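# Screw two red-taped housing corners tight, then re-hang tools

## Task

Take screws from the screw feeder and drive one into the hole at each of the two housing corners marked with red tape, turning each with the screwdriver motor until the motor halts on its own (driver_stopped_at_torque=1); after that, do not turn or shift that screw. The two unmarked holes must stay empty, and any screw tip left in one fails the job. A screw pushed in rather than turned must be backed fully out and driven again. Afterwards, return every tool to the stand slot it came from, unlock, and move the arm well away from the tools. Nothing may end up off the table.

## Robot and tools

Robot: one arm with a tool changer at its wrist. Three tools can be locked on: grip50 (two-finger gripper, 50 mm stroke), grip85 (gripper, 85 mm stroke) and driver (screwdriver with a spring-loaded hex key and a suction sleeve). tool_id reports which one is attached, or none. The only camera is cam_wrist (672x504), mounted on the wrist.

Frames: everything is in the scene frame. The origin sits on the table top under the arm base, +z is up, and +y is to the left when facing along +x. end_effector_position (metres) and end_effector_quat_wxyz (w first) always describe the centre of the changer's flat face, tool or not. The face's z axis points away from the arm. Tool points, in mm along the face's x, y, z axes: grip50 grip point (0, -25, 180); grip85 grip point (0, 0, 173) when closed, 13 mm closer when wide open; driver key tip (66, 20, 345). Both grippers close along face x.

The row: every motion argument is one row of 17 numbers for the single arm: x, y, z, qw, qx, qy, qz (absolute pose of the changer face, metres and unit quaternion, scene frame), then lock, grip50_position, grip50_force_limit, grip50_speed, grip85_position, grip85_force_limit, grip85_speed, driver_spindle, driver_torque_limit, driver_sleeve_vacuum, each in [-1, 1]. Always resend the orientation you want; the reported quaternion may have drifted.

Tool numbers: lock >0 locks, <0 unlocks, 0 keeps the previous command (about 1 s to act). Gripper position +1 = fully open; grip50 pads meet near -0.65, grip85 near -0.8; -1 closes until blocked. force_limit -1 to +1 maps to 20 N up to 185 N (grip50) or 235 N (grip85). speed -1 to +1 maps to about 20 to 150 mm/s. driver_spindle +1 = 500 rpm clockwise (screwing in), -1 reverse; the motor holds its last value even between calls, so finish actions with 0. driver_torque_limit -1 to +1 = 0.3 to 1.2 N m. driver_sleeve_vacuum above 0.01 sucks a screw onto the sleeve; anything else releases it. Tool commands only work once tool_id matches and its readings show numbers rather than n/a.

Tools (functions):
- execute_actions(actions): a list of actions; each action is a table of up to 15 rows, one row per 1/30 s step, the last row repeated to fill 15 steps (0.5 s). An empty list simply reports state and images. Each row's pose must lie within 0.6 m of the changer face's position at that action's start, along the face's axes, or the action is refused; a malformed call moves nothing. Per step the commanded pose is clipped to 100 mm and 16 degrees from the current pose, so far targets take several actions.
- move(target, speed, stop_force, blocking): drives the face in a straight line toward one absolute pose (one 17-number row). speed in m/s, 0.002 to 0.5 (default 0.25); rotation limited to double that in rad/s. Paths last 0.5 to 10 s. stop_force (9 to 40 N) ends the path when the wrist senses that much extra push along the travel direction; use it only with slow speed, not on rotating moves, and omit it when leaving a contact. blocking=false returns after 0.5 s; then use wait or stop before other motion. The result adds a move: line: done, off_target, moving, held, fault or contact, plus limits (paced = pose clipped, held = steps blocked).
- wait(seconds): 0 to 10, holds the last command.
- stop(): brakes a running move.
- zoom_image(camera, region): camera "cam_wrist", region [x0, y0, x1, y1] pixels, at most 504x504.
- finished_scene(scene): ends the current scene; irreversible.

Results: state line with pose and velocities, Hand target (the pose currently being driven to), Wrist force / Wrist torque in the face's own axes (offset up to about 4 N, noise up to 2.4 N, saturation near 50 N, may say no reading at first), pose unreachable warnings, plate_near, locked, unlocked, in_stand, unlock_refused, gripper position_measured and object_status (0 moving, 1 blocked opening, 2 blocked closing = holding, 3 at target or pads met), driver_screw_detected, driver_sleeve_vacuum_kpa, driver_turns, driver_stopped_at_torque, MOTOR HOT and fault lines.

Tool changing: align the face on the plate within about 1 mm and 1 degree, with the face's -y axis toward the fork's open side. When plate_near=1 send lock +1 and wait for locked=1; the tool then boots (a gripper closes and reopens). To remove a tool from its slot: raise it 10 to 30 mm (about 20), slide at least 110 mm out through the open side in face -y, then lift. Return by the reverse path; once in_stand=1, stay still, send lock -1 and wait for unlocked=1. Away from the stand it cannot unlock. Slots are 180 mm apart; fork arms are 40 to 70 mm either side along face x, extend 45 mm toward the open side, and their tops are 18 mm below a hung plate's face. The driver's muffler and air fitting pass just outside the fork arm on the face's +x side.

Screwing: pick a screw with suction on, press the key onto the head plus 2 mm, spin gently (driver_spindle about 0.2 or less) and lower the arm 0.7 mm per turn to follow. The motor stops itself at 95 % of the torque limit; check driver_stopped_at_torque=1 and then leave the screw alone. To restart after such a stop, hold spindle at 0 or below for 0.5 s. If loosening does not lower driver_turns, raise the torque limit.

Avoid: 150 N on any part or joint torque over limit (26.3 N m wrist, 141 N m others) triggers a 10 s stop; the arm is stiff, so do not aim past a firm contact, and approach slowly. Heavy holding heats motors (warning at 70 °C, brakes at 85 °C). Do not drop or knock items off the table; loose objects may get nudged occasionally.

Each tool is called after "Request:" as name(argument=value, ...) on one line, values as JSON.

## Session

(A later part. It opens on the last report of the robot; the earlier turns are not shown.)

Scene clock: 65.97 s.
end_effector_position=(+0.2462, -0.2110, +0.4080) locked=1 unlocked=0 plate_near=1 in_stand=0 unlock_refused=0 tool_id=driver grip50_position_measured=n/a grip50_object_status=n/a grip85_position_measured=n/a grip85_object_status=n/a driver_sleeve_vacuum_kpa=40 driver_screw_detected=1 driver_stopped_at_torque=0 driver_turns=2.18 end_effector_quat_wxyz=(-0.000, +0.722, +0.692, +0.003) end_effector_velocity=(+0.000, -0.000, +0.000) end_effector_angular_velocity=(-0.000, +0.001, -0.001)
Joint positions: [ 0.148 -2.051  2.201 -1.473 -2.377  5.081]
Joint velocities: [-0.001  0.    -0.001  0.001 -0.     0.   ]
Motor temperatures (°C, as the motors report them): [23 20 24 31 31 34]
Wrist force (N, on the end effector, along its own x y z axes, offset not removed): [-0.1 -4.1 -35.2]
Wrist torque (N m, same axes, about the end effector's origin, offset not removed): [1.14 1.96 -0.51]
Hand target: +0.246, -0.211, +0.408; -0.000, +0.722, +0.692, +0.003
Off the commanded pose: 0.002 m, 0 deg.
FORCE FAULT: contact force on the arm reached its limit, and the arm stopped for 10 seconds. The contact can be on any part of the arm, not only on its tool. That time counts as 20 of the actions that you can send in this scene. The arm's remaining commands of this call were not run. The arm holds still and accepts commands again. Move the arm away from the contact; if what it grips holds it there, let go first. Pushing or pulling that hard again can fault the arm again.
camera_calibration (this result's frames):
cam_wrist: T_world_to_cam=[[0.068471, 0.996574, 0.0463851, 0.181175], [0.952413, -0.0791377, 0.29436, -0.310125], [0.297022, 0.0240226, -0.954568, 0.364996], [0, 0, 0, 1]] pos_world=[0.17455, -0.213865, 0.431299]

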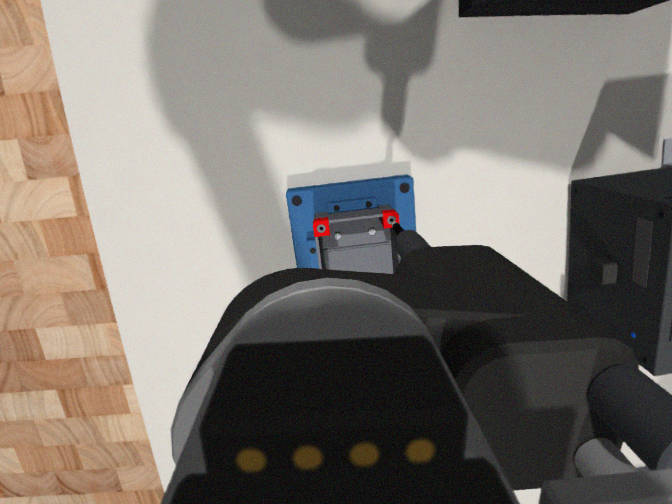

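The screw landed on the rim and missed the hole, and my queued push then caused a force fault. I'll lift it, realign, and check each step before driving.

Request:
move(target=[0.2456,-0.2107,0.422,0,0.7206,0.6934,0,0,0,0,0,0,0,0,0,0,1], speed=0.03)

Request:
move(target=[0.2444,-0.2117,0.4205,0,0.7206,0.6934,0,0,0,0,0,0,0,0,0,0,1], speed=0.03)

Request:
zoom_image(camera="cam_wrist", region=[355,175,435,255])

Request:
move(target=[0.2444,-0.2117,0.412,0,0.7206,0.6934,0,0,0,0,0,0,0,0,0,0,1], speed=0.007, stop_force=13)

Request:
zoom_image(camera="cam_wrist", region=[355,175,435,255])

Scene clock: 71.43 s.
end_effector_position=(+0.2456, -0.2107, +0.4216) locked=1 unlocked=0 plate_near=1 in_stand=0 unlock_refused=0 tool_id=driver grip50_position_measured=n/a grip50_object_status=n/a grip85_position_measured=n/a grip85_object_status=n/a driver_sleeve_vacuum_kpa=40 driver_screw_detected=1 driver_stopped_at_torque=0 driver_turns=2.18 end_effector_quat_wxyz=(-0.000, +0.721, +0.693, +0.000) end_effector_velocity=(-0.000, +0.000, +0.002) end_effector_angular_velocity=(-0.001, +0.003, +0.001)
Joint positions: [ 0.184 -2.031  2.159 -1.407 -2.37   5.132]
Joint velocities: [ 0.006  0.005 -0.008  0.014  0.002  0.01 ]
Motor temperatures (°C, as the motors report them): [23 20 24 31 31 34]
Wrist force (N, on the end effector, along its own x y z axes, offset not removed): [-2.5 1.8 1.7]
Wrist torque (N m, same axes, about the end effector's origin, offset not removed): [0.06 -0.03 -0.28]
Hand target: +0.246, -0.211, +0.422; -0.000, +0.721, +0.693, +0.000
Off the commanded pose: 0.000 m, 0 deg.
move: done
camera_calibration (this result's frames):
cam_wrist: T_world_to_cam=[[0.0645486, 0.997042, 0.0417249, 0.183332], [0.953927, -0.0739264, 0.290789, -0.311319], [0.293013, 0.0210325, -0.955877, 0.379061], [0, 0, 0, 1]] pos_world=[0.174072, -0.213777, 0.445215]

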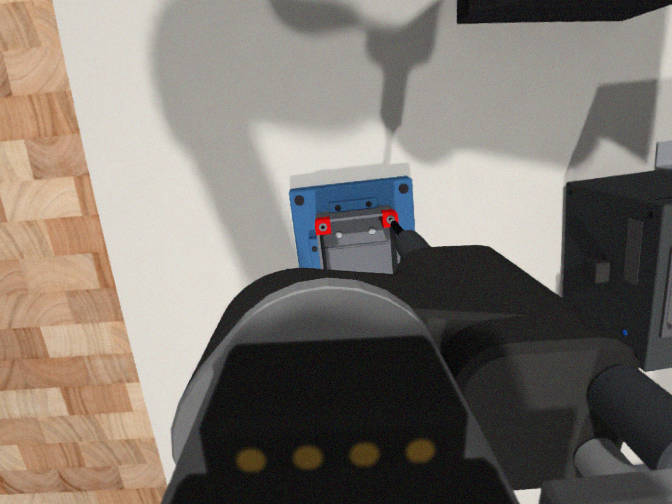

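Scene clock: 72.13 s.
end_effector_position=(+0.2445, -0.2116, +0.4206) locked=1 unlocked=0 plate_near=1 in_stand=0 unlock_refused=0 tool_id=driver grip50_position_measured=n/a grip50_object_status=n/a grip85_position_measured=n/a grip85_object_status=n/a driver_sleeve_vacuum_kpa=40 driver_screw_detected=1 driver_stopped_at_torque=0 driver_turns=2.18 end_effector_quat_wxyz=(+0.000, +0.721, +0.693, +0.000) end_effector_velocity=(-0.001, -0.001, -0.001) end_effector_angular_velocity=(-0.001, +0.000, -0.001)
Joint positions: [ 0.18  -2.036  2.163 -1.408 -2.371  5.128]
Joint velocities: [-0.003 -0.003  0.002 -0.001 -0.001 -0.002]
Motor temperatures (°C, as the motors report them): [23 20 24 31 31 34]
Wrist force (N, on the end effector, along its own x y z axes, offset not removed): [0.5 3.2 4.0]
Wrist torque (N m, same axes, about the end effector's origin, offset not removed): [0.14 -0.13 -0.33]
Hand target: +0.244, -0.212, +0.421; +0.000, +0.721, +0.693, -0.000
Off the commanded pose: 0.000 m, 0 deg.
move: done
camera_calibration (this result's frames):
cam_wrist: T_world_to_cam=[[0.064542, 0.997052, 0.0414978, 0.184478], [0.953986, -0.0738498, 0.290615, -0.309918], [0.292823, 0.0208315, -0.95594, 0.378436], [0, 0, 0, 1]] pos_world=[0.172936, -0.214705, 0.444173]

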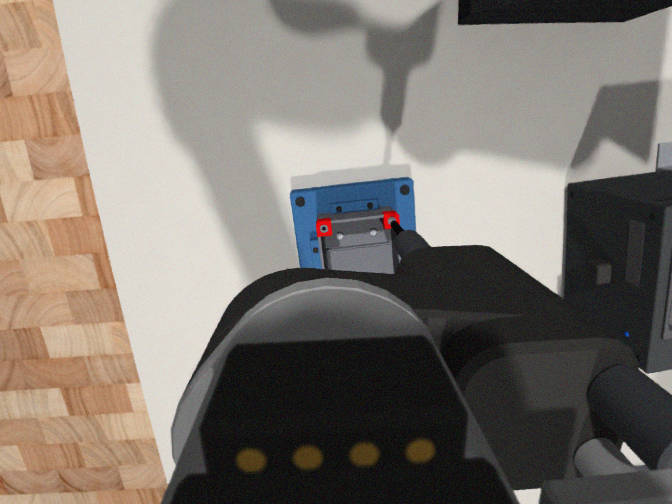

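Region (355, 175, 435, 255) of cam_wrist's 672x504 image, scaled by 6.300, with more detail than that image has.

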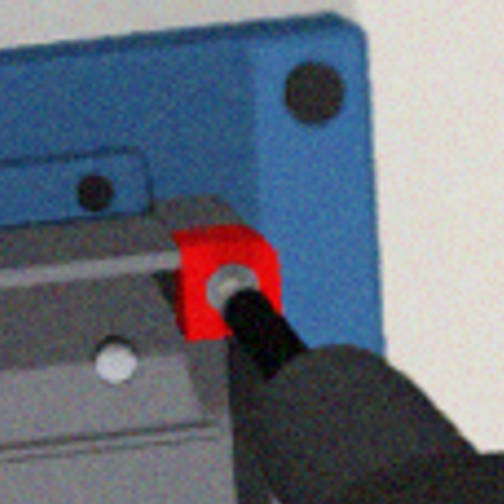

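Scene clock: 73.57 s.
end_effector_position=(+0.2444, -0.2117, +0.4122) locked=1 unlocked=0 plate_near=1 in_stand=0 unlock_refused=0 tool_id=driver grip50_position_measured=n/a grip50_object_status=n/a grip85_position_measured=n/a grip85_object_status=n/a driver_sleeve_vacuum_kpa=40 driver_screw_detected=1 driver_stopped_at_torque=0 driver_turns=2.18 end_effector_quat_wxyz=(+0.000, +0.721, +0.693, -0.000) end_effector_velocity=(-0.000, +0.000, -0.002) end_effector_angular_velocity=(-0.000, -0.002, -0.001)
Joint positions: [ 0.16  -2.048  2.188 -1.442 -2.377  5.099]
Joint velocities: [-0.004 -0.003  0.006 -0.009 -0.002 -0.006]
Motor temperatures (°C, as the motors report them): [23 20 24 31 31 34]
Wrist force (N, on the end effector, along its own x y z axes, offset not removed): [-0.6 1.4 -7.1]
Wrist torque (N m, same axes, about the end effector's origin, offset not removed): [0.52 0.61 -0.22]
Hand target: +0.244, -0.212, +0.412; +0.000, +0.721, +0.693, -0.000
Off the commanded pose: 0.000 m, 0 deg.
move: done
camera_calibration (this result's frames):
cam_wrist: T_world_to_cam=[[0.0645675, 0.997053, 0.0414221, 0.184914], [0.954001, -0.0738509, 0.290565, -0.307419], [0.292768, 0.0207557, -0.955958, 0.370502], [0, 0, 0, 1]] pos_world=[0.172868, -0.214762, 0.43585]

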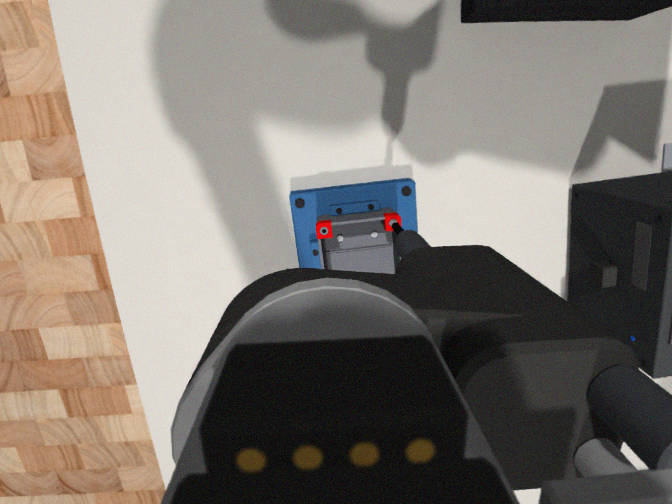

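Region (355, 175, 435, 255) of cam_wrist's 672x504 image, scaled by 6.300, with more detail than that image has.

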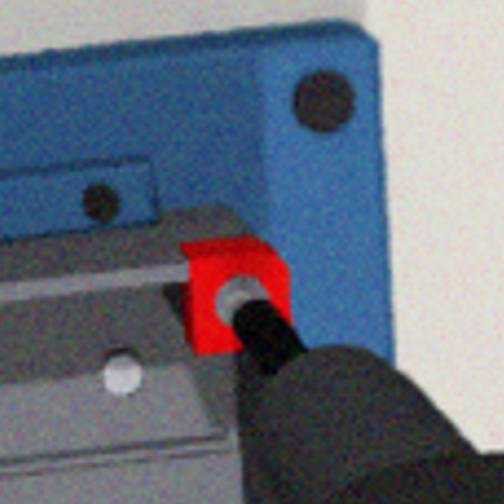

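Request:
execute_actions(actions=[[[0.2441,-0.2117,0.412,0,0.7206,0.6934,0,0,0,0,0,0,0,0,0.2,0,1]],[[0.2441,-0.2117,0.4115,0,0.7206,0.6934,0,0,0,0,0,0,0,0,0.6,0,1]],[[0.2441,-0.2117,0.410,0,0.7206,0.6934,0,0,0,0,0,0,0,0,0.6,0,1]],[[0.2441,-0.2117,0.410,0,0.7206,0.6934,0,0,0,0,0,0,0,0,0,0,1]]])

Request:
zoom_image(camera="cam_wrist", region=[355,175,435,255])

Scene clock: 78.20 s.
end_effector_position=(+0.2441, -0.2117, +0.4100) locked=1 unlocked=0 plate_near=1 in_stand=0 unlock_refused=0 tool_id=driver grip50_position_measured=n/a grip50_object_status=n/a grip85_position_measured=n/a grip85_object_status=n/a driver_sleeve_vacuum_kpa=40 driver_screw_detected=1 driver_stopped_at_torque=0 driver_turns=7.68 end_effector_quat_wxyz=(+0.000, +0.721, +0.693, -0.000) end_effector_velocity=(-0.000, -0.000, -0.000) end_effector_angular_velocity=(-0.000, +0.001, -0.001)
Joint positions: [ 0.154 -2.051  2.195 -1.451 -2.378  5.092]
Joint velocities: [-0.001 -0.    -0.     0.001 -0.     0.   ]
Motor temperatures (°C, as the motors report them): [23 20 24 31 31 34]
Wrist force (N, on the end effector, along its own x y z axes, offset not removed): [-0.3 4.0 -4.3]
Wrist torque (N m, same axes, about the end effector's origin, offset not removed): [-0.34 0.74 -0.24]
Hand target: +0.244, -0.212, +0.410; +0.000, +0.721, +0.693, -0.000
Off the commanded pose: 0.000 m, 0 deg.
camera_calibration (this result's frames):
cam_wrist: T_world_to_cam=[[0.0645428, 0.997052, 0.0414859, 0.185008], [0.953992, -0.0738467, 0.290597, -0.30649], [0.292804, 0.0208212, -0.955946, 0.368442], [0, 0, 0, 1]] pos_world=[0.172567, -0.214767, 0.4336]

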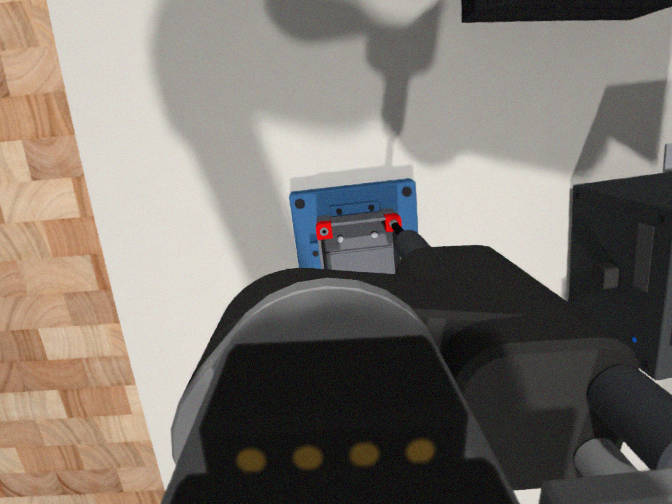

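Region (355, 175, 435, 255) of cam_wrist's 672x504 image, scaled by 6.300, with more detail than that image has.

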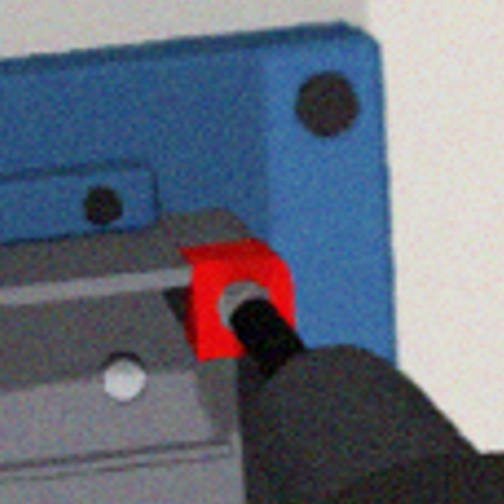

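The sleeve is extending, so the screw is threading in.

Request:
execute_actions(actions=[[[0.2442,-0.2116,0.4088,0,0.7206,0.6934,0,0,0,0,0,0,0,0,0.6,0,1]],[[0.2442,-0.2116,0.4071,0,0.7206,0.6934,0,0,0,0,0,0,0,0,0.6,0,1]],[[0.2442,-0.2116,0.4054,0,0.7206,0.6934,0,0,0,0,0,0,0,0,0.6,0,1]],[[0.2442,-0.2116,0.4037,0,0.7206,0.6934,0,0,0,0,0,0,0,0,0.6,0,1]]])

Request:
zoom_image(camera="cam_wrist", region=[305,180,415,260])

Scene clock: 82.30 s.
end_effector_position=(+0.2442, -0.2116, +0.4038) locked=1 unlocked=0 plate_near=1 in_stand=0 unlock_refused=0 tool_id=driver grip50_position_measured=n/a grip50_object_status=n/a grip85_position_measured=n/a grip85_object_status=n/a driver_sleeve_vacuum_kpa=40 driver_screw_detected=1 driver_stopped_at_torque=1 driver_turns=15.09 end_effector_quat_wxyz=(+0.000, +0.721, +0.693, -0.000) end_effector_velocity=(-0.000, +0.001, -0.001) end_effector_angular_velocity=(-0.001, -0.000, +0.001)
Joint positions: [ 0.139 -2.059  2.213 -1.478 -2.382  5.07 ]
Joint velocities: [ 0.    -0.001  0.002 -0.002 -0.001 -0.001]
Motor temperatures (°C, as the motors report them): [23 20 24 31 31 34]
Wrist force (N, on the end effector, along its own x y z axes, offset not removed): [-0.5 1.5 -5.9]
Wrist torque (N m, same axes, about the end effector's origin, offset not removed): [-0.04 0.55 -0.36]
Hand target: +0.244, -0.212, +0.404; +0.000, +0.721, +0.693, -0.000
Off the commanded pose: 0.000 m, 0 deg.
camera_calibration (this result's frames):
cam_wrist: T_world_to_cam=[[0.0645543, 0.997052, 0.0414719, 0.185164], [0.953994, -0.0738533, 0.290587, -0.30476], [0.292793, 0.0208054, -0.95595, 0.36244], [0, 0, 0, 1]] pos_world=[0.172666, -0.214667, 0.427354]

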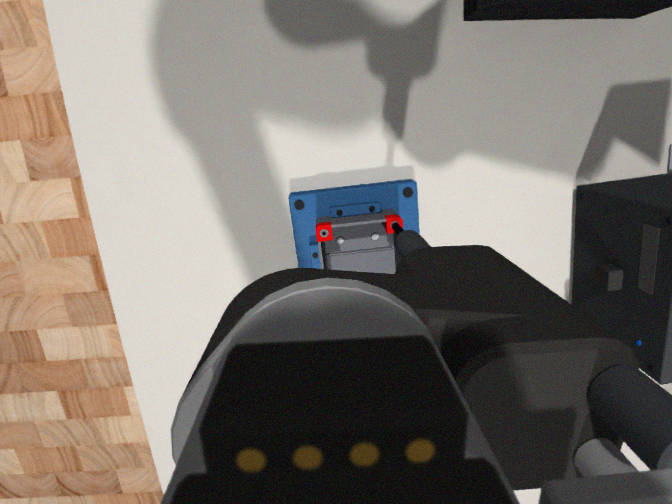

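Region (305, 180, 415, 260) of cam_wrist's 672x504 image, scaled by 4.582, with more detail than that image has; it fills the top 367 rows of this view, and the rest is white.

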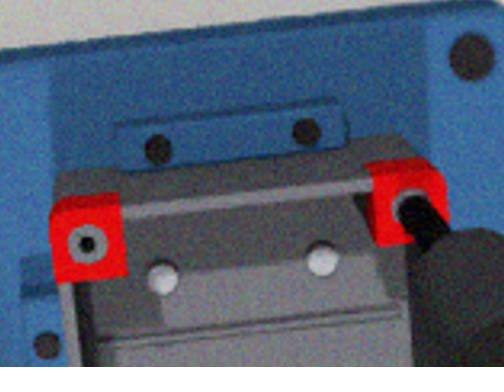

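Request:
move(target=[0.2442,-0.2116,0.43,0,0.7206,0.6934,0,0,0,0,0,0,0,0,0,0,0], speed=0.04)

Request:
move(target=[0.28,-0.06,0.535,0,0.7206,0.6934,0,0,0,0,0,0,0,0,0,0,0])

Request:
move(target=[0.299,0.0196,0.53,0,0.7206,0.6934,0,0,0,0,0,0,0,0,0,0,0])

Request:
wait(seconds=0.3)

Request:
zoom_image(camera="cam_wrist", region=[355,175,435,255])

Scene clock: 86.77 s.
end_effector_position=(+0.2442, -0.2116, +0.4296) locked=1 unlocked=0 plate_near=1 in_stand=0 unlock_refused=0 tool_id=driver grip50_position_measured=n/a grip50_object_status=n/a grip85_position_measured=n/a grip85_object_status=n/a driver_sleeve_vacuum_kpa=0 driver_screw_detected=0 driver_stopped_at_torque=1 driver_turns=15.09 end_effector_quat_wxyz=(-0.000, +0.721, +0.693, +0.000) end_effector_velocity=(+0.000, -0.000, +0.003) end_effector_angular_velocity=(-0.000, +0.001, +0.000)
Joint positions: [ 0.203 -2.025  2.136 -1.372 -2.365  5.158]
Joint velocities: [ 0.006  0.005 -0.01   0.013  0.002  0.01 ]
Motor temperatures (°C, as the motors report them): [23 20 24 31 31 34]
Wrist force (N, on the end effector, along its own x y z axes, offset not removed): [0.4 3.2 1.5]
Wrist torque (N m, same axes, about the end effector's origin, offset not removed): [0.26 -0.24 -0.22]
Hand target: +0.244, -0.212, +0.430; -0.000, +0.721, +0.693, +0.000
Off the commanded pose: 0.000 m, 0 deg.
move: done
camera_calibration (this result's frames):
cam_wrist: T_world_to_cam=[[0.0644565, 0.997048, 0.0417136, 0.184014], [0.953948, -0.0738341, 0.290743, -0.312324], [0.292965, 0.0210523, -0.955891, 0.387158], [0, 0, 0, 1]] pos_world=[0.172656, -0.214682, 0.453211]

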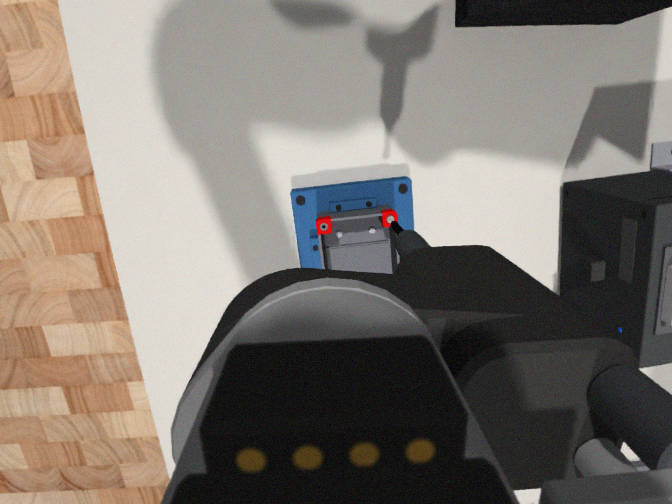

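Scene clock: 88.23 s.
end_effector_position=(+0.2800, -0.0602, +0.5348) locked=1 unlocked=0 plate_near=1 in_stand=0 unlock_refused=0 tool_id=driver grip50_position_measured=n/a grip50_object_status=n/a grip85_position_measured=n/a grip85_object_status=n/a driver_sleeve_vacuum_kpa=0 driver_screw_detected=0 driver_stopped_at_torque=1 driver_turns=15.09 end_effector_quat_wxyz=(-0.000, +0.720, +0.693, +0.000) end_effector_velocity=(+0.001, +0.002, +0.002) end_effector_angular_velocity=(-0.000, +0.001, +0.001)
Joint positions: [ 0.582 -1.561  1.827 -1.231 -2.193  5.606]
Joint velocities: [ 0.005  0.008 -0.009  0.004  0.003  0.004]
Motor temperatures (°C, as the motors report them): [23 20 24 31 31 34]
Wrist force (N, on the end effector, along its own x y z axes, offset not removed): [0.7 3.4 3.1]
Wrist torque (N m, same axes, about the end effector's origin, offset not removed): [0.10 -0.14 -0.15]
Hand target: +0.280, -0.060, +0.535; -0.000, +0.720, +0.693, +0.000
Off the commanded pose: 0.000 m, 0 deg.
move: done
camera_calibration (this result's frames):
cam_wrist: T_world_to_cam=[[0.0642359, 0.997033, 0.0424107, 0.0260593], [0.953971, -0.0738257, 0.29067, -0.365895], [0.292939, 0.0217871, -0.955883, 0.474068], [0, 0, 0, 1]] pos_world=[0.208506, -0.063323, 0.558403]

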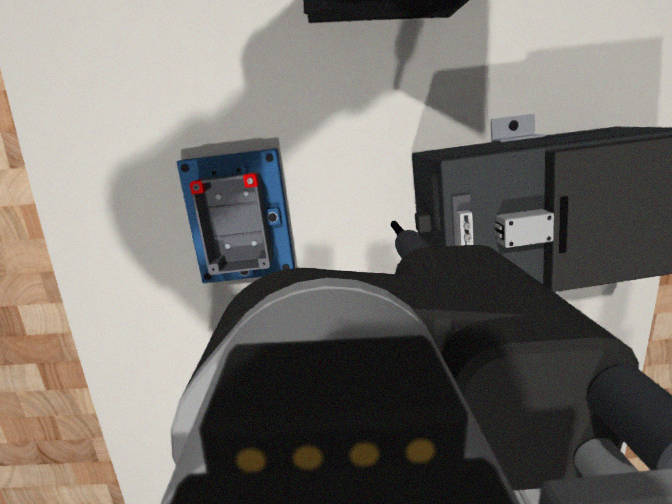

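Scene clock: 89.30 s.
end_effector_position=(+0.2990, +0.0193, +0.5300) locked=1 unlocked=0 plate_near=1 in_stand=0 unlock_refused=0 tool_id=driver grip50_position_measured=n/a grip50_object_status=n/a grip85_position_measured=n/a grip85_object_status=n/a driver_sleeve_vacuum_kpa=0 driver_screw_detected=0 driver_stopped_at_torque=1 driver_turns=15.09 end_effector_quat_wxyz=(-0.000, +0.721, +0.693, +0.000) end_effector_velocity=(+0.001, +0.002, +0.001) end_effector_angular_velocity=(+0.001, -0.001, -0.001)
Joint positions: [ 0.636 -1.388  1.797 -1.343 -2.162  5.661]
Joint velocities: [ 0.002  0.006 -0.004 -0.004  0.001  0.001]
Motor temperatures (°C, as the motors report them): [23 20 24 31 31 34]
Wrist force (N, on the end effector, along its own x y z axes, offset not removed): [-0.1 3.1 1.1]
Wrist torque (N m, same axes, about the end effector's origin, offset not removed): [0.05 -0.24 -0.27]
Hand target: +0.299, +0.020, +0.530; -0.000, +0.721, +0.693, +0.000
Off the commanded pose: 0.000 m, 0 deg.
move: done
camera_calibration (this result's frames):
cam_wrist: T_world_to_cam=[[0.0644948, 0.99705, 0.0416047, -0.0539004], [0.953998, -0.0738351, 0.290579, -0.376651], [0.292794, 0.02095, -0.955946, 0.462313], [0, 0, 0, 1]] pos_world=[0.227438, 0.0162459, 0.553636]

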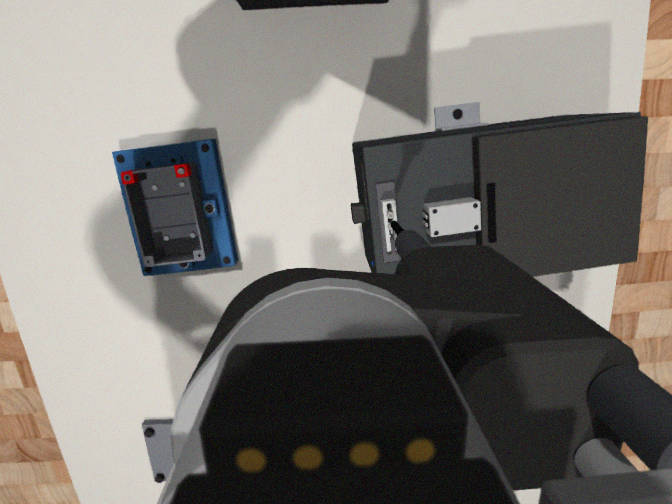

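Scene clock: 89.60 s.
end_effector_position=(+0.2991, +0.0196, +0.5300) locked=1 unlocked=0 plate_near=1 in_stand=0 unlock_refused=0 tool_id=driver grip50_position_measured=n/a grip50_object_status=n/a grip85_position_measured=n/a grip85_object_status=n/a driver_sleeve_vacuum_kpa=0 driver_screw_detected=0 driver_stopped_at_torque=1 driver_turns=15.09 end_effector_quat_wxyz=(-0.000, +0.721, +0.693, +0.000) end_effector_velocity=(-0.000, +0.000, -0.000) end_effector_angular_velocity=(-0.000, +0.000, +0.002)
Joint positions: [ 0.636 -1.387  1.797 -1.344 -2.162  5.661]
Joint velocities: [ 0.     0.001  0.    -0.001  0.    -0.001]
Motor temperatures (°C, as the motors report them): [23 20 24 31 31 34]
Wrist force (N, on the end effector, along its own x y z axes, offset not removed): [-2.2 3.7 4.6]
Wrist torque (N m, same axes, about the end effector's origin, offset not removed): [0.29 0.03 -0.28]
Hand target: +0.299, +0.020, +0.530; -0.000, +0.721, +0.693, +0.000
Off the commanded pose: 0.000 m, 0 deg.
wait: 0.30 s; at rest by 0.17 s
camera_calibration (this result's frames):
cam_wrist: T_world_to_cam=[[0.0644933, 0.997051, 0.041596, -0.0541875], [0.954001, -0.073831, 0.290572, -0.376725], [0.292786, 0.0209427, -0.955949, 0.462293], [0, 0, 0, 1]] pos_world=[0.227538, 0.0165321, 0.553647]

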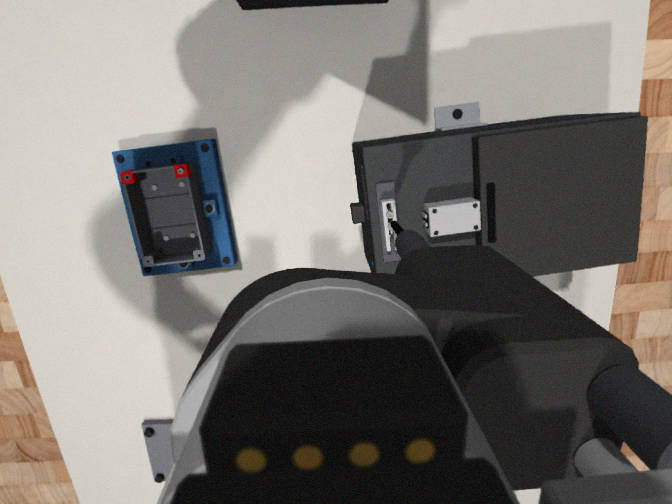

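Region (355, 175, 435, 255) of cam_wrist's 672x504 image, scaled by 6.300, with more detail than that image has.

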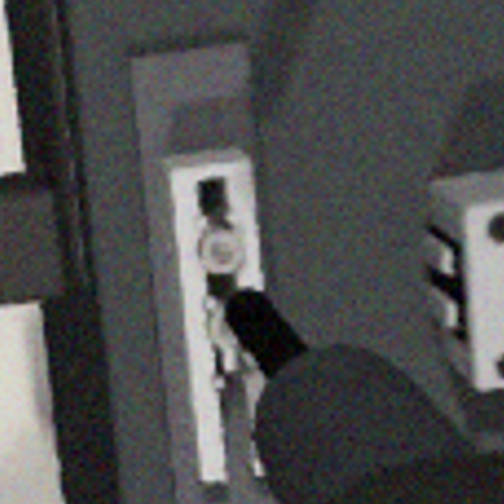

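Request:
move(target=[0.2927,0.0188,0.522,0,0.7206,0.6934,0,0,0,0,0,0,0,0,0,0,1], speed=0.04)

Request:
zoom_image(camera="cam_wrist", region=[355,175,435,255])

Request:
move(target=[0.2927,0.0188,0.505,0,0.7206,0.6934,0,0,0,0,0,0,0,0,0.1,0,1], speed=0.01, stop_force=14)

Request:
zoom_image(camera="cam_wrist", region=[355,175,435,255])

Request:
move(target=[0.2927,0.0188,0.537,0,0.7206,0.6934,0,0,0,0,0,0,0,0,0,0,1], speed=0.06)

Scene clock: 96.07 s.
end_effector_position=(+0.2929, +0.0189, +0.5223) locked=1 unlocked=0 plate_near=1 in_stand=0 unlock_refused=0 tool_id=driver grip50_position_measured=n/a grip50_object_status=n/a grip85_position_measured=n/a grip85_object_status=n/a driver_sleeve_vacuum_kpa=14 driver_screw_detected=0 driver_stopped_at_torque=1 driver_turns=15.09 end_effector_quat_wxyz=(+0.000, +0.721, +0.693, -0.000) end_effector_velocity=(-0.002, -0.000, -0.003) end_effector_angular_velocity=(-0.001, +0.002, +0.001)
Joint positions: [ 0.635 -1.402  1.828 -1.36  -2.162  5.66 ]
Joint velocities: [-0.002 -0.005  0.012 -0.005 -0.    -0.002]
Motor temperatures (°C, as the motors report them): [23 20 24 31 31 34]
Wrist force (N, on the end effector, along its own x y z axes, offset not removed): [-1.8 3.2 0.4]
Wrist torque (N m, same axes, about the end effector's origin, offset not removed): [0.20 0.01 -0.06]
Hand target: +0.293, +0.019, +0.522; +0.000, +0.721, +0.693, -0.000
Off the commanded pose: 0.000 m, 0 deg.
move: done
camera_calibration (this result's frames):
cam_wrist: T_world_to_cam=[[0.0645393, 0.997053, 0.0414689, -0.0526655], [0.953996, -0.0738381, 0.290586, -0.368699], [0.292792, 0.020807, -0.95595, 0.456716], [0, 0, 0, 1]] pos_world=[0.221414, 0.0157833, 0.54592]

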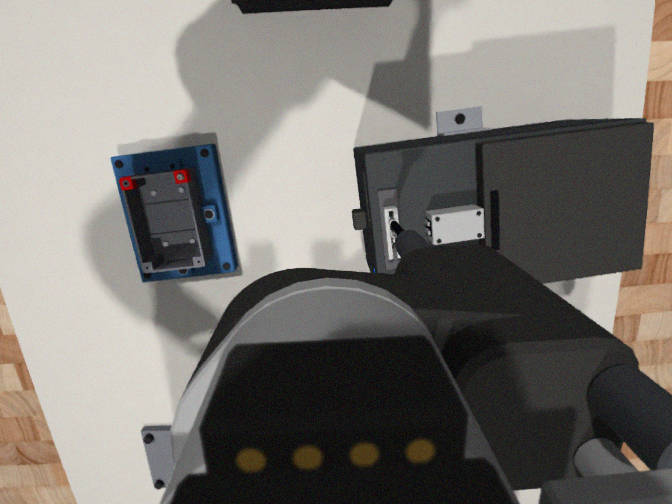

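Region (355, 175, 435, 255) of cam_wrist's 672x504 image, scaled by 6.300, with more detail than that image has.

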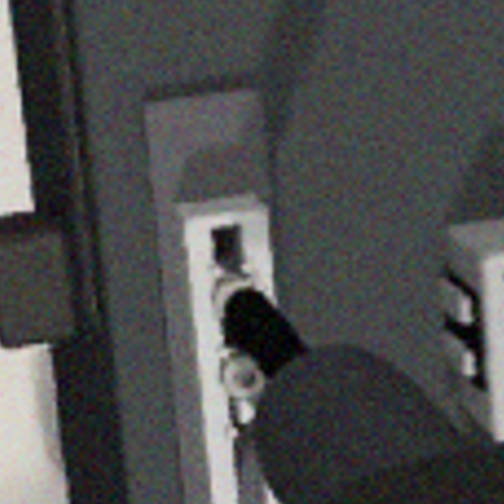

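Scene clock: 98.03 s.
end_effector_position=(+0.2927, +0.0188, +0.5053) locked=1 unlocked=0 plate_near=1 in_stand=0 unlock_refused=0 tool_id=driver grip50_position_measured=n/a grip50_object_status=n/a grip85_position_measured=n/a grip85_object_status=n/a driver_sleeve_vacuum_kpa=40 driver_screw_detected=1 driver_stopped_at_torque=0 driver_turns=16.72 end_effector_quat_wxyz=(+0.000, +0.721, +0.693, -0.000) end_effector_velocity=(-0.000, +0.000, -0.002) end_effector_angular_velocity=(+0.000, -0.001, +0.001)
Joint positions: [ 0.616 -1.415  1.878 -1.407 -2.173  5.642]
Joint velocities: [-0.002 -0.002  0.007 -0.008 -0.002 -0.004]
Motor temperatures (°C, as the motors report them): [23 20 24 31 31 34]
Wrist force (N, on the end effector, along its own x y z axes, offset not removed): [-1.1 1.0 -5.6]
Wrist torque (N m, same axes, about the end effector's origin, offset not removed): [-0.09 0.56 -0.28]
Hand target: +0.293, +0.019, +0.505; +0.000, +0.721, +0.693, -0.000
Off the commanded pose: 0.000 m, 0 deg.
move: done
camera_calibration (this result's frames):
cam_wrist: T_world_to_cam=[[0.0645711, 0.997052, 0.0414392, -0.0519014], [0.95399, -0.0738601, 0.290597, -0.36355], [0.292801, 0.0207684, -0.955948, 0.440553], [0, 0, 0, 1]] pos_world=[0.22118, 0.0157469, 0.528943]

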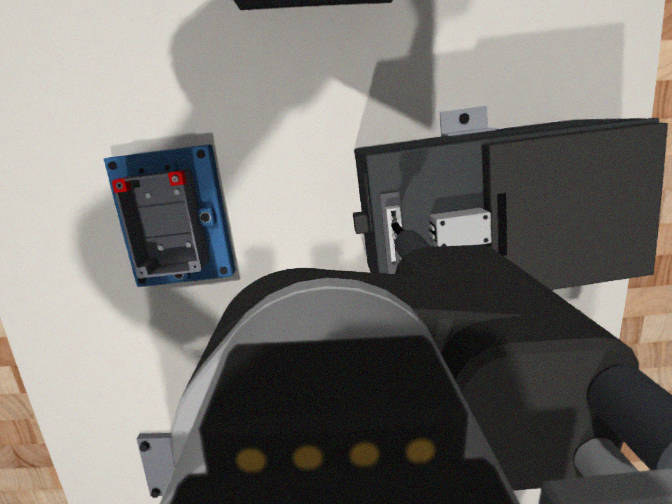

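Region (355, 175, 435, 255) of cam_wrist's 672x504 image, scaled by 6.300, with more detail than that image has.

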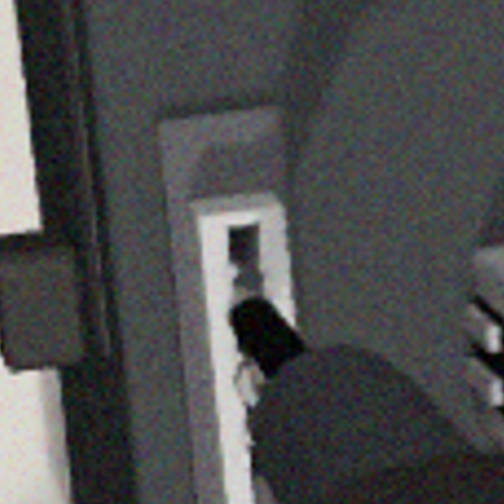

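Scene clock: 99.03 s.
end_effector_position=(+0.2927, +0.0188, +0.5367) locked=1 unlocked=0 plate_near=1 in_stand=0 unlock_refused=0 tool_id=driver grip50_position_measured=n/a grip50_object_status=n/a grip85_position_measured=n/a grip85_object_status=n/a driver_sleeve_vacuum_kpa=40 driver_screw_detected=1 driver_stopped_at_torque=0 driver_turns=16.72 end_effector_quat_wxyz=(-0.000, +0.721, +0.693, +0.000) end_effector_velocity=(+0.000, -0.000, +0.002) end_effector_angular_velocity=(-0.000, +0.001, +0.000)
Joint positions: [ 0.651 -1.391  1.786 -1.321 -2.153  5.675]
Joint velocities: [ 0.002  0.003 -0.008  0.008  0.002  0.002]
Motor temperatures (°C, as the motors report them): [23 20 24 31 31 34]
Wrist force (N, on the end effector, along its own x y z axes, offset not removed): [-0.5 2.1 4.3]
Wrist torque (N m, same axes, about the end effector's origin, offset not removed): [0.14 -0.11 -0.24]
Hand target: +0.293, +0.019, +0.537; -0.000, +0.721, +0.693, +0.000
Off the commanded pose: 0.000 m, 0 deg.
move: done
camera_calibration (this result's frames):
cam_wrist: T_world_to_cam=[[0.0644879, 0.997051, 0.0416125, -0.0532311], [0.953986, -0.0738317, 0.290621, -0.37263], [0.292836, 0.0209562, -0.955933, 0.470503], [0, 0, 0, 1]] pos_world=[0.221136, 0.0157023, 0.560278]

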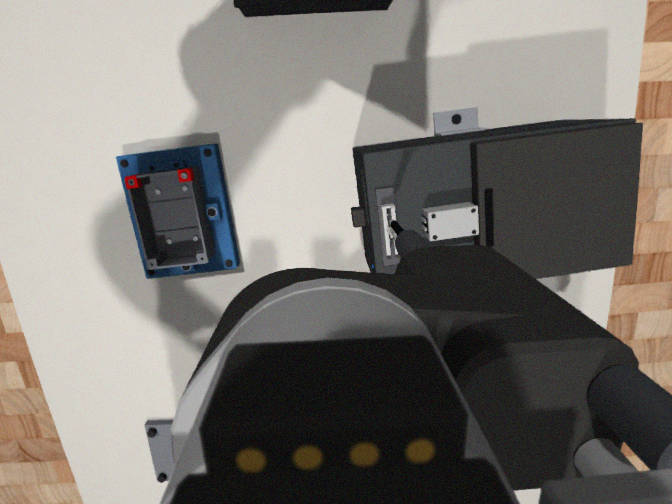

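Request:
move(target=[0.247,-0.2775,0.4335,0,0.7206,0.6934,0,0,0,0,0,0,0,0,0,0,1], speed=0.2)

Request:
wait(seconds=0.8)

Request:
zoom_image(camera="cam_wrist", region=[355,175,435,255])

Scene clock: 104.67 s.
end_effector_position=(+0.2466, -0.2774, +0.4336) locked=1 unlocked=0 plate_near=1 in_stand=0 unlock_refused=0 tool_id=driver grip50_position_measured=n/a grip50_object_status=n/a grip85_position_measured=n/a grip85_object_status=n/a driver_sleeve_vacuum_kpa=40 driver_screw_detected=1 driver_stopped_at_torque=0 driver_turns=16.72 end_effector_quat_wxyz=(+0.001, +0.721, +0.693, -0.001) end_effector_velocity=(+0.000, -0.003, -0.001) end_effector_angular_velocity=(+0.002, -0.004, +0.001)
Joint positions: [ 0.061 -2.105  2.079 -1.379 -2.4    4.96 ]
Joint velocities: [-0.011 -0.007  0.003 -0.014 -0.    -0.022]
Motor temperatures (°C, as the motors report them): [23 20 24 31 31 34]
Wrist force (N, on the end effector, along its own x y z axes, offset not removed): [-2.0 1.2 2.7]
Wrist torque (N m, same axes, about the end effector's origin, offset not removed): [-0.05 -0.01 -0.33]
Hand target: +0.247, -0.278, +0.433; +0.000, +0.721, +0.693, -0.000
Off the commanded pose: 0.000 m, 0 deg.
move: done
camera_calibration (this result's frames):
cam_wrist: T_world_to_cam=[[0.065191, 0.997092, 0.039456, 0.250072], [0.954066, -0.0738672, 0.290346, -0.320516], [0.292416, 0.0187157, -0.956108, 0.391174], [0, 0, 0, 1]] pos_world=[0.175106, -0.280342, 0.457198]

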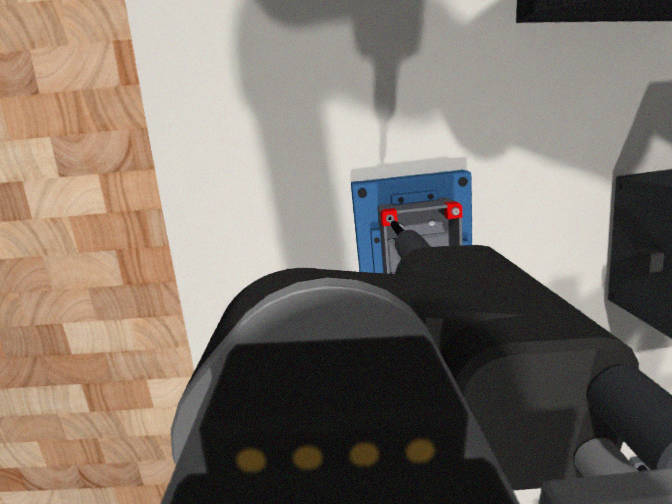

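Scene clock: 105.47 s.
end_effector_position=(+0.2466, -0.2776, +0.4334) locked=1 unlocked=0 plate_near=1 in_stand=0 unlock_refused=0 tool_id=driver grip50_position_measured=n/a grip50_object_status=n/a grip85_position_measured=n/a grip85_object_status=n/a driver_sleeve_vacuum_kpa=40 driver_screw_detected=1 driver_stopped_at_torque=0 driver_turns=16.72 end_effector_quat_wxyz=(+0.000, +0.721, +0.693, -0.000) end_effector_velocity=(+0.000, -0.000, +0.000) end_effector_angular_velocity=(+0.000, -0.001, +0.001)
Joint positions: [ 0.06  -2.106  2.08  -1.38  -2.4    4.957]
Joint velocities: [ 0.001 -0.    -0.    -0.001 -0.    -0.001]
Motor temperatures (°C, as the motors report them): [23 20 24 31 31 34]
Wrist force (N, on the end effector, along its own x y z axes, offset not removed): [-2.2 2.7 1.3]
Wrist torque (N m, same axes, about the end effector's origin, offset not removed): [0.03 -0.04 -0.19]
Hand target: +0.247, -0.278, +0.433; +0.000, +0.721, +0.693, -0.000
Off the commanded pose: 0.000 m, 0 deg.
wait: 0.80 s; at rest by 0.17 s
camera_calibration (this result's frames):
cam_wrist: T_world_to_cam=[[0.0649182, 0.997081, 0.0401946, 0.250104], [0.953997, -0.0738272, 0.290586, -0.320548], [0.292705, 0.0194812, -0.956004, 0.391111], [0, 0, 0, 1]] pos_world=[0.175085, -0.280658, 0.456998]

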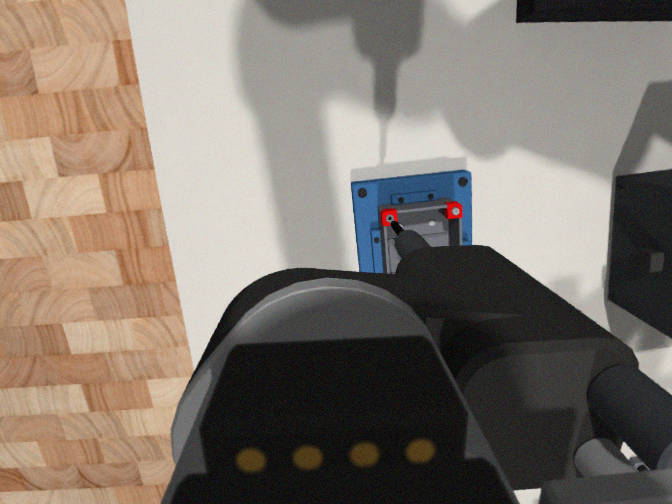

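Region (355, 175, 435, 255) of cam_wrist's 672x504 image, scaled by 6.300, with more detail than that image has.

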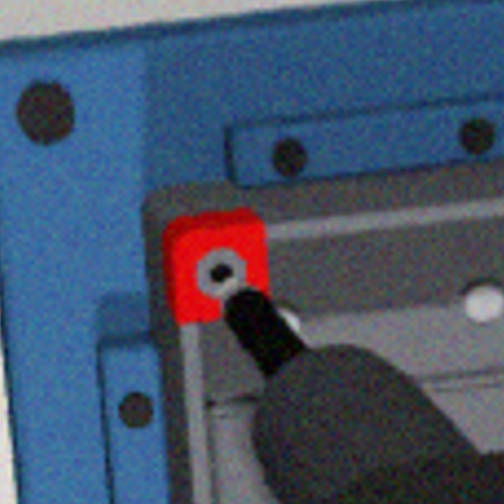

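Request:
move(target=[0.2465,-0.2778,0.422,0,0.7206,0.6934,0,0,0,0,0,0,0,0,0,0,1], speed=0.03)

Request:
move(target=[0.2465,-0.2778,0.413,0,0.7206,0.6934,0,0,0,0,0,0,0,0,0,0,1], speed=0.008, stop_force=13)

Request:
zoom_image(camera="cam_wrist", region=[355,175,435,255])

Scene clock: 108.27 s.
end_effector_position=(+0.2465, -0.2778, +0.4224) locked=1 unlocked=0 plate_near=1 in_stand=0 unlock_refused=0 tool_id=driver grip50_position_measured=n/a grip50_object_status=n/a grip85_position_measured=n/a grip85_object_status=n/a driver_sleeve_vacuum_kpa=40 driver_screw_detected=1 driver_stopped_at_torque=0 driver_turns=16.72 end_effector_quat_wxyz=(+0.000, +0.721, +0.693, -0.000) end_effector_velocity=(+0.000, -0.000, -0.003) end_effector_angular_velocity=(+0.001, +0.000, -0.000)
Joint positions: [ 0.029 -2.122  2.114 -1.431 -2.403  4.911]
Joint velocities: [-0.01  -0.005  0.01  -0.015 -0.001 -0.013]
Motor temperatures (°C, as the motors report them): [23 20 24 31 31 34]
Wrist force (N, on the end effector, along its own x y z axes, offset not removed): [3.3 3.5 4.6]
Wrist torque (N m, same axes, about the end effector's origin, offset not removed): [0.16 -0.40 -0.15]
Hand target: +0.246, -0.278, +0.422; +0.000, +0.721, +0.693, -0.000
Off the commanded pose: 0.000 m, 0 deg.
move: done
camera_calibration (this result's frames):
cam_wrist: T_world_to_cam=[[0.0646186, 0.997055, 0.0413006, 0.250295], [0.954033, -0.0738619, 0.290456, -0.317206], [0.292652, 0.0206332, -0.955996, 0.380949], [0, 0, 0, 1]] pos_world=[0.174966, -0.280847, 0.445983]

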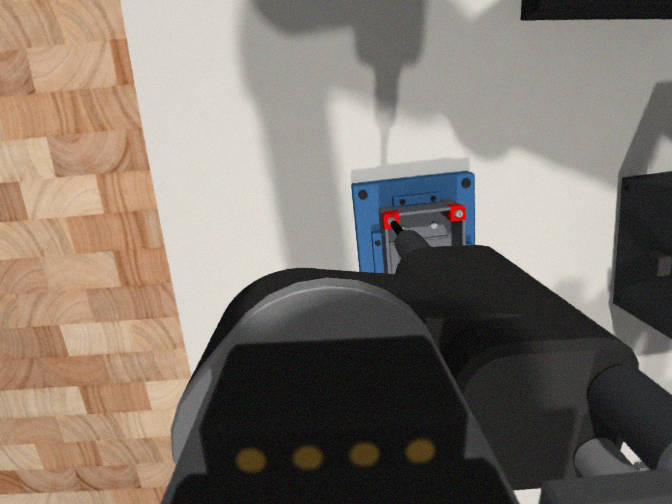

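Scene clock: 109.67 s.
end_effector_position=(+0.2465, -0.2778, +0.4133) locked=1 unlocked=0 plate_near=1 in_stand=0 unlock_refused=0 tool_id=driver grip50_position_measured=n/a grip50_object_status=n/a grip85_position_measured=n/a grip85_object_status=n/a driver_sleeve_vacuum_kpa=40 driver_screw_detected=1 driver_stopped_at_torque=0 driver_turns=16.72 end_effector_quat_wxyz=(+0.000, +0.721, +0.693, -0.000) end_effector_velocity=(+0.000, -0.000, -0.002) end_effector_angular_velocity=(-0.000, +0.000, -0.001)
Joint positions: [ 0.004 -2.135  2.141 -1.475 -2.406  4.874]
Joint velocities: [-0.007 -0.003  0.006 -0.01  -0.001 -0.009]
Motor temperatures (°C, as the motors report them): [23 20 24 31 31 34]
Wrist force (N, on the end effector, along its own x y z axes, offset not removed): [0.9 1.8 -5.6]
Wrist torque (N m, same axes, about the end effector's origin, offset not removed): [-0.62 0.37 -0.19]
Hand target: +0.246, -0.278, +0.413; +0.000, +0.721, +0.693, -0.000
Off the commanded pose: 0.000 m, 0 deg.
move: done
camera_calibration (this result's frames):
cam_wrist: T_world_to_cam=[[0.0645717, 0.997054, 0.0414017, 0.250649], [0.954011, -0.0738482, 0.290533, -0.314589], [0.292734, 0.0207375, -0.955969, 0.372256], [0, 0, 0, 1]] pos_world=[0.174965, -0.280862, 0.436887]

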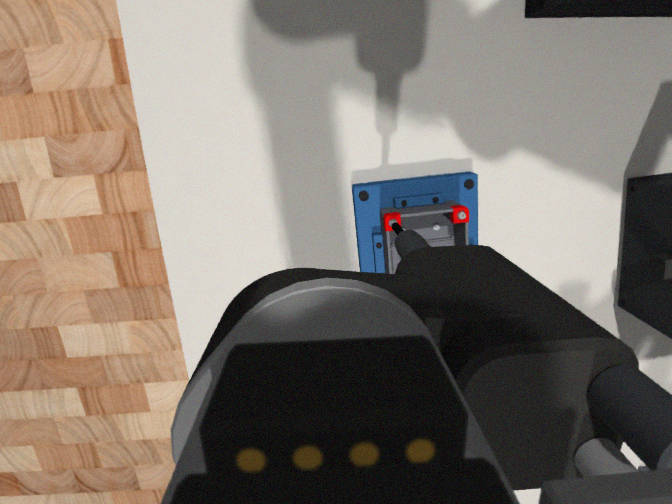

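Region (355, 175, 435, 255) of cam_wrist's 672x504 image, scaled by 6.300, with more detail than that image has.

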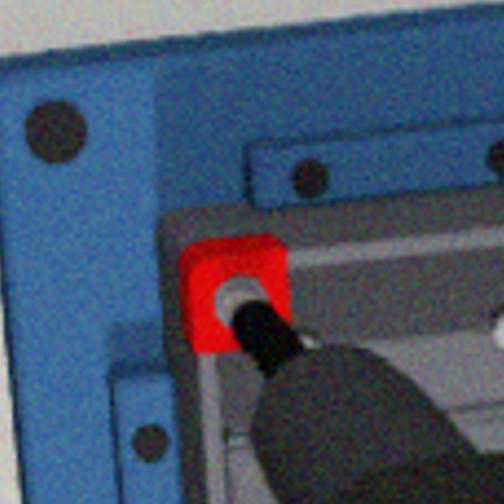

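Request:
execute_actions(actions=[[[0.2467,-0.2778,0.413,0,0.7206,0.6934,0,0,0,0,0,0,0,0,0.2,0,1]],[[0.2467,-0.2778,0.4125,0,0.7206,0.6934,0,0,0,0,0,0,0,0,0.6,0,1]],[[0.2467,-0.2778,0.411,0,0.7206,0.6934,0,0,0,0,0,0,0,0,0.6,0,1]]])

Request:
move(target=[0.2467,-0.2778,0.4045,0,0.7206,0.6934,0,0,0,0,0,0,0,0,0.6,0,1], speed=0.0035, stop_force=12)

Scene clock: 113.50 s.
end_effector_position=(+0.2467, -0.2778, +0.4110) locked=1 unlocked=0 plate_near=1 in_stand=0 unlock_refused=0 tool_id=driver grip50_position_measured=n/a grip50_object_status=n/a grip85_position_measured=n/a grip85_object_status=n/a driver_sleeve_vacuum_kpa=40 driver_screw_detected=1 driver_stopped_at_torque=0 driver_turns=22.22 end_effector_quat_wxyz=(-0.000, +0.721, +0.693, -0.000) end_effector_velocity=(-0.000, +0.000, -0.001) end_effector_angular_velocity=(+0.000, +0.000, +0.002)
Joint positions: [-0.003 -2.137  2.148 -1.486 -2.407  4.864]
Joint velocities: [-0.001 -0.     0.002 -0.002  0.    -0.003]
Motor temperatures (°C, as the motors report them): [23 20 24 31 31 34]
Wrist force (N, on the end effector, along its own x y z axes, offset not removed): [0.1 1.7 -5.7]
Wrist torque (N m, same axes, about the end effector's origin, offset not removed): [0.02 0.55 -0.43]
Hand target: +0.247, -0.278, +0.411; +0.000, +0.721, +0.693, -0.000
Off the commanded pose: 0.000 m, 0 deg.
camera_calibration (this result's frames):
cam_wrist: T_world_to_cam=[[0.0645433, 0.997053, 0.0414719, 0.250706], [0.953998, -0.0738426, 0.290579, -0.314147], [0.292785, 0.0208092, -0.955952, 0.37006], [0, 0, 0, 1]] pos_world=[0.175166, -0.280865, 0.434647]

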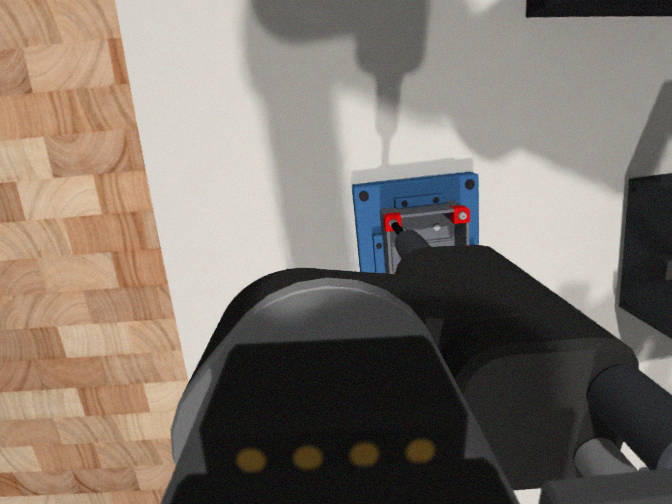

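Scene clock: 115.60 s.
end_effector_position=(+0.2467, -0.2778, +0.4046) locked=1 unlocked=0 plate_near=1 in_stand=0 unlock_refused=0 tool_id=driver grip50_position_measured=n/a grip50_object_status=n/a grip85_position_measured=n/a grip85_object_status=n/a driver_sleeve_vacuum_kpa=40 driver_screw_detected=1 driver_stopped_at_torque=1 driver_turns=30.09 end_effector_quat_wxyz=(+0.000, +0.721, +0.693, -0.000) end_effector_velocity=(-0.000, +0.001, -0.001) end_effector_angular_velocity=(-0.000, -0.000, +0.001)
Joint positions: [-0.021 -2.145  2.167 -1.517 -2.408  4.837]
Joint velocities: [-0.001 -0.001  0.004 -0.005 -0.    -0.004]
Motor temperatures (°C, as the motors report them): [23 20 24 31 31 34]
Wrist force (N, on the end effector, along its own x y z axes, offset not removed): [0.1 0.2 -5.3]
Wrist torque (N m, same axes, about the end effector's origin, offset not removed): [0.09 0.47 -0.44]
Hand target: +0.247, -0.278, +0.405; +0.000, +0.721, +0.693, -0.000
Off the commanded pose: 0.000 m, 0 deg.
move: done
camera_calibration (this result's frames):
cam_wrist: T_world_to_cam=[[0.0645562, 0.997053, 0.041441, 0.250985], [0.954, -0.0738457, 0.290568, -0.312278], [0.292772, 0.0207767, -0.955956, 0.363917], [0, 0, 0, 1]] pos_world=[0.175166, -0.280866, 0.428226]

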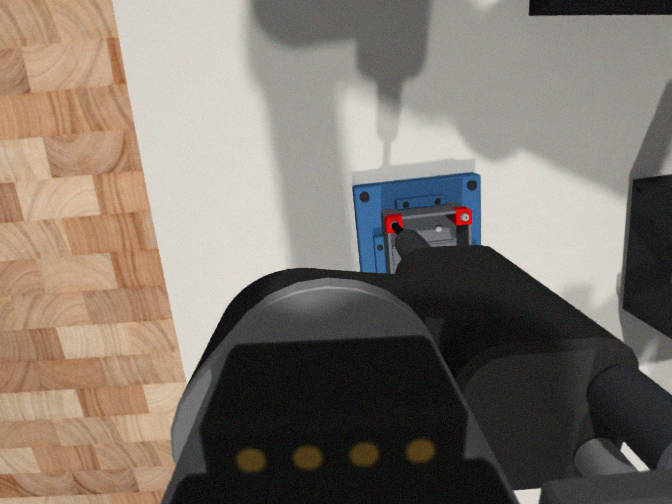

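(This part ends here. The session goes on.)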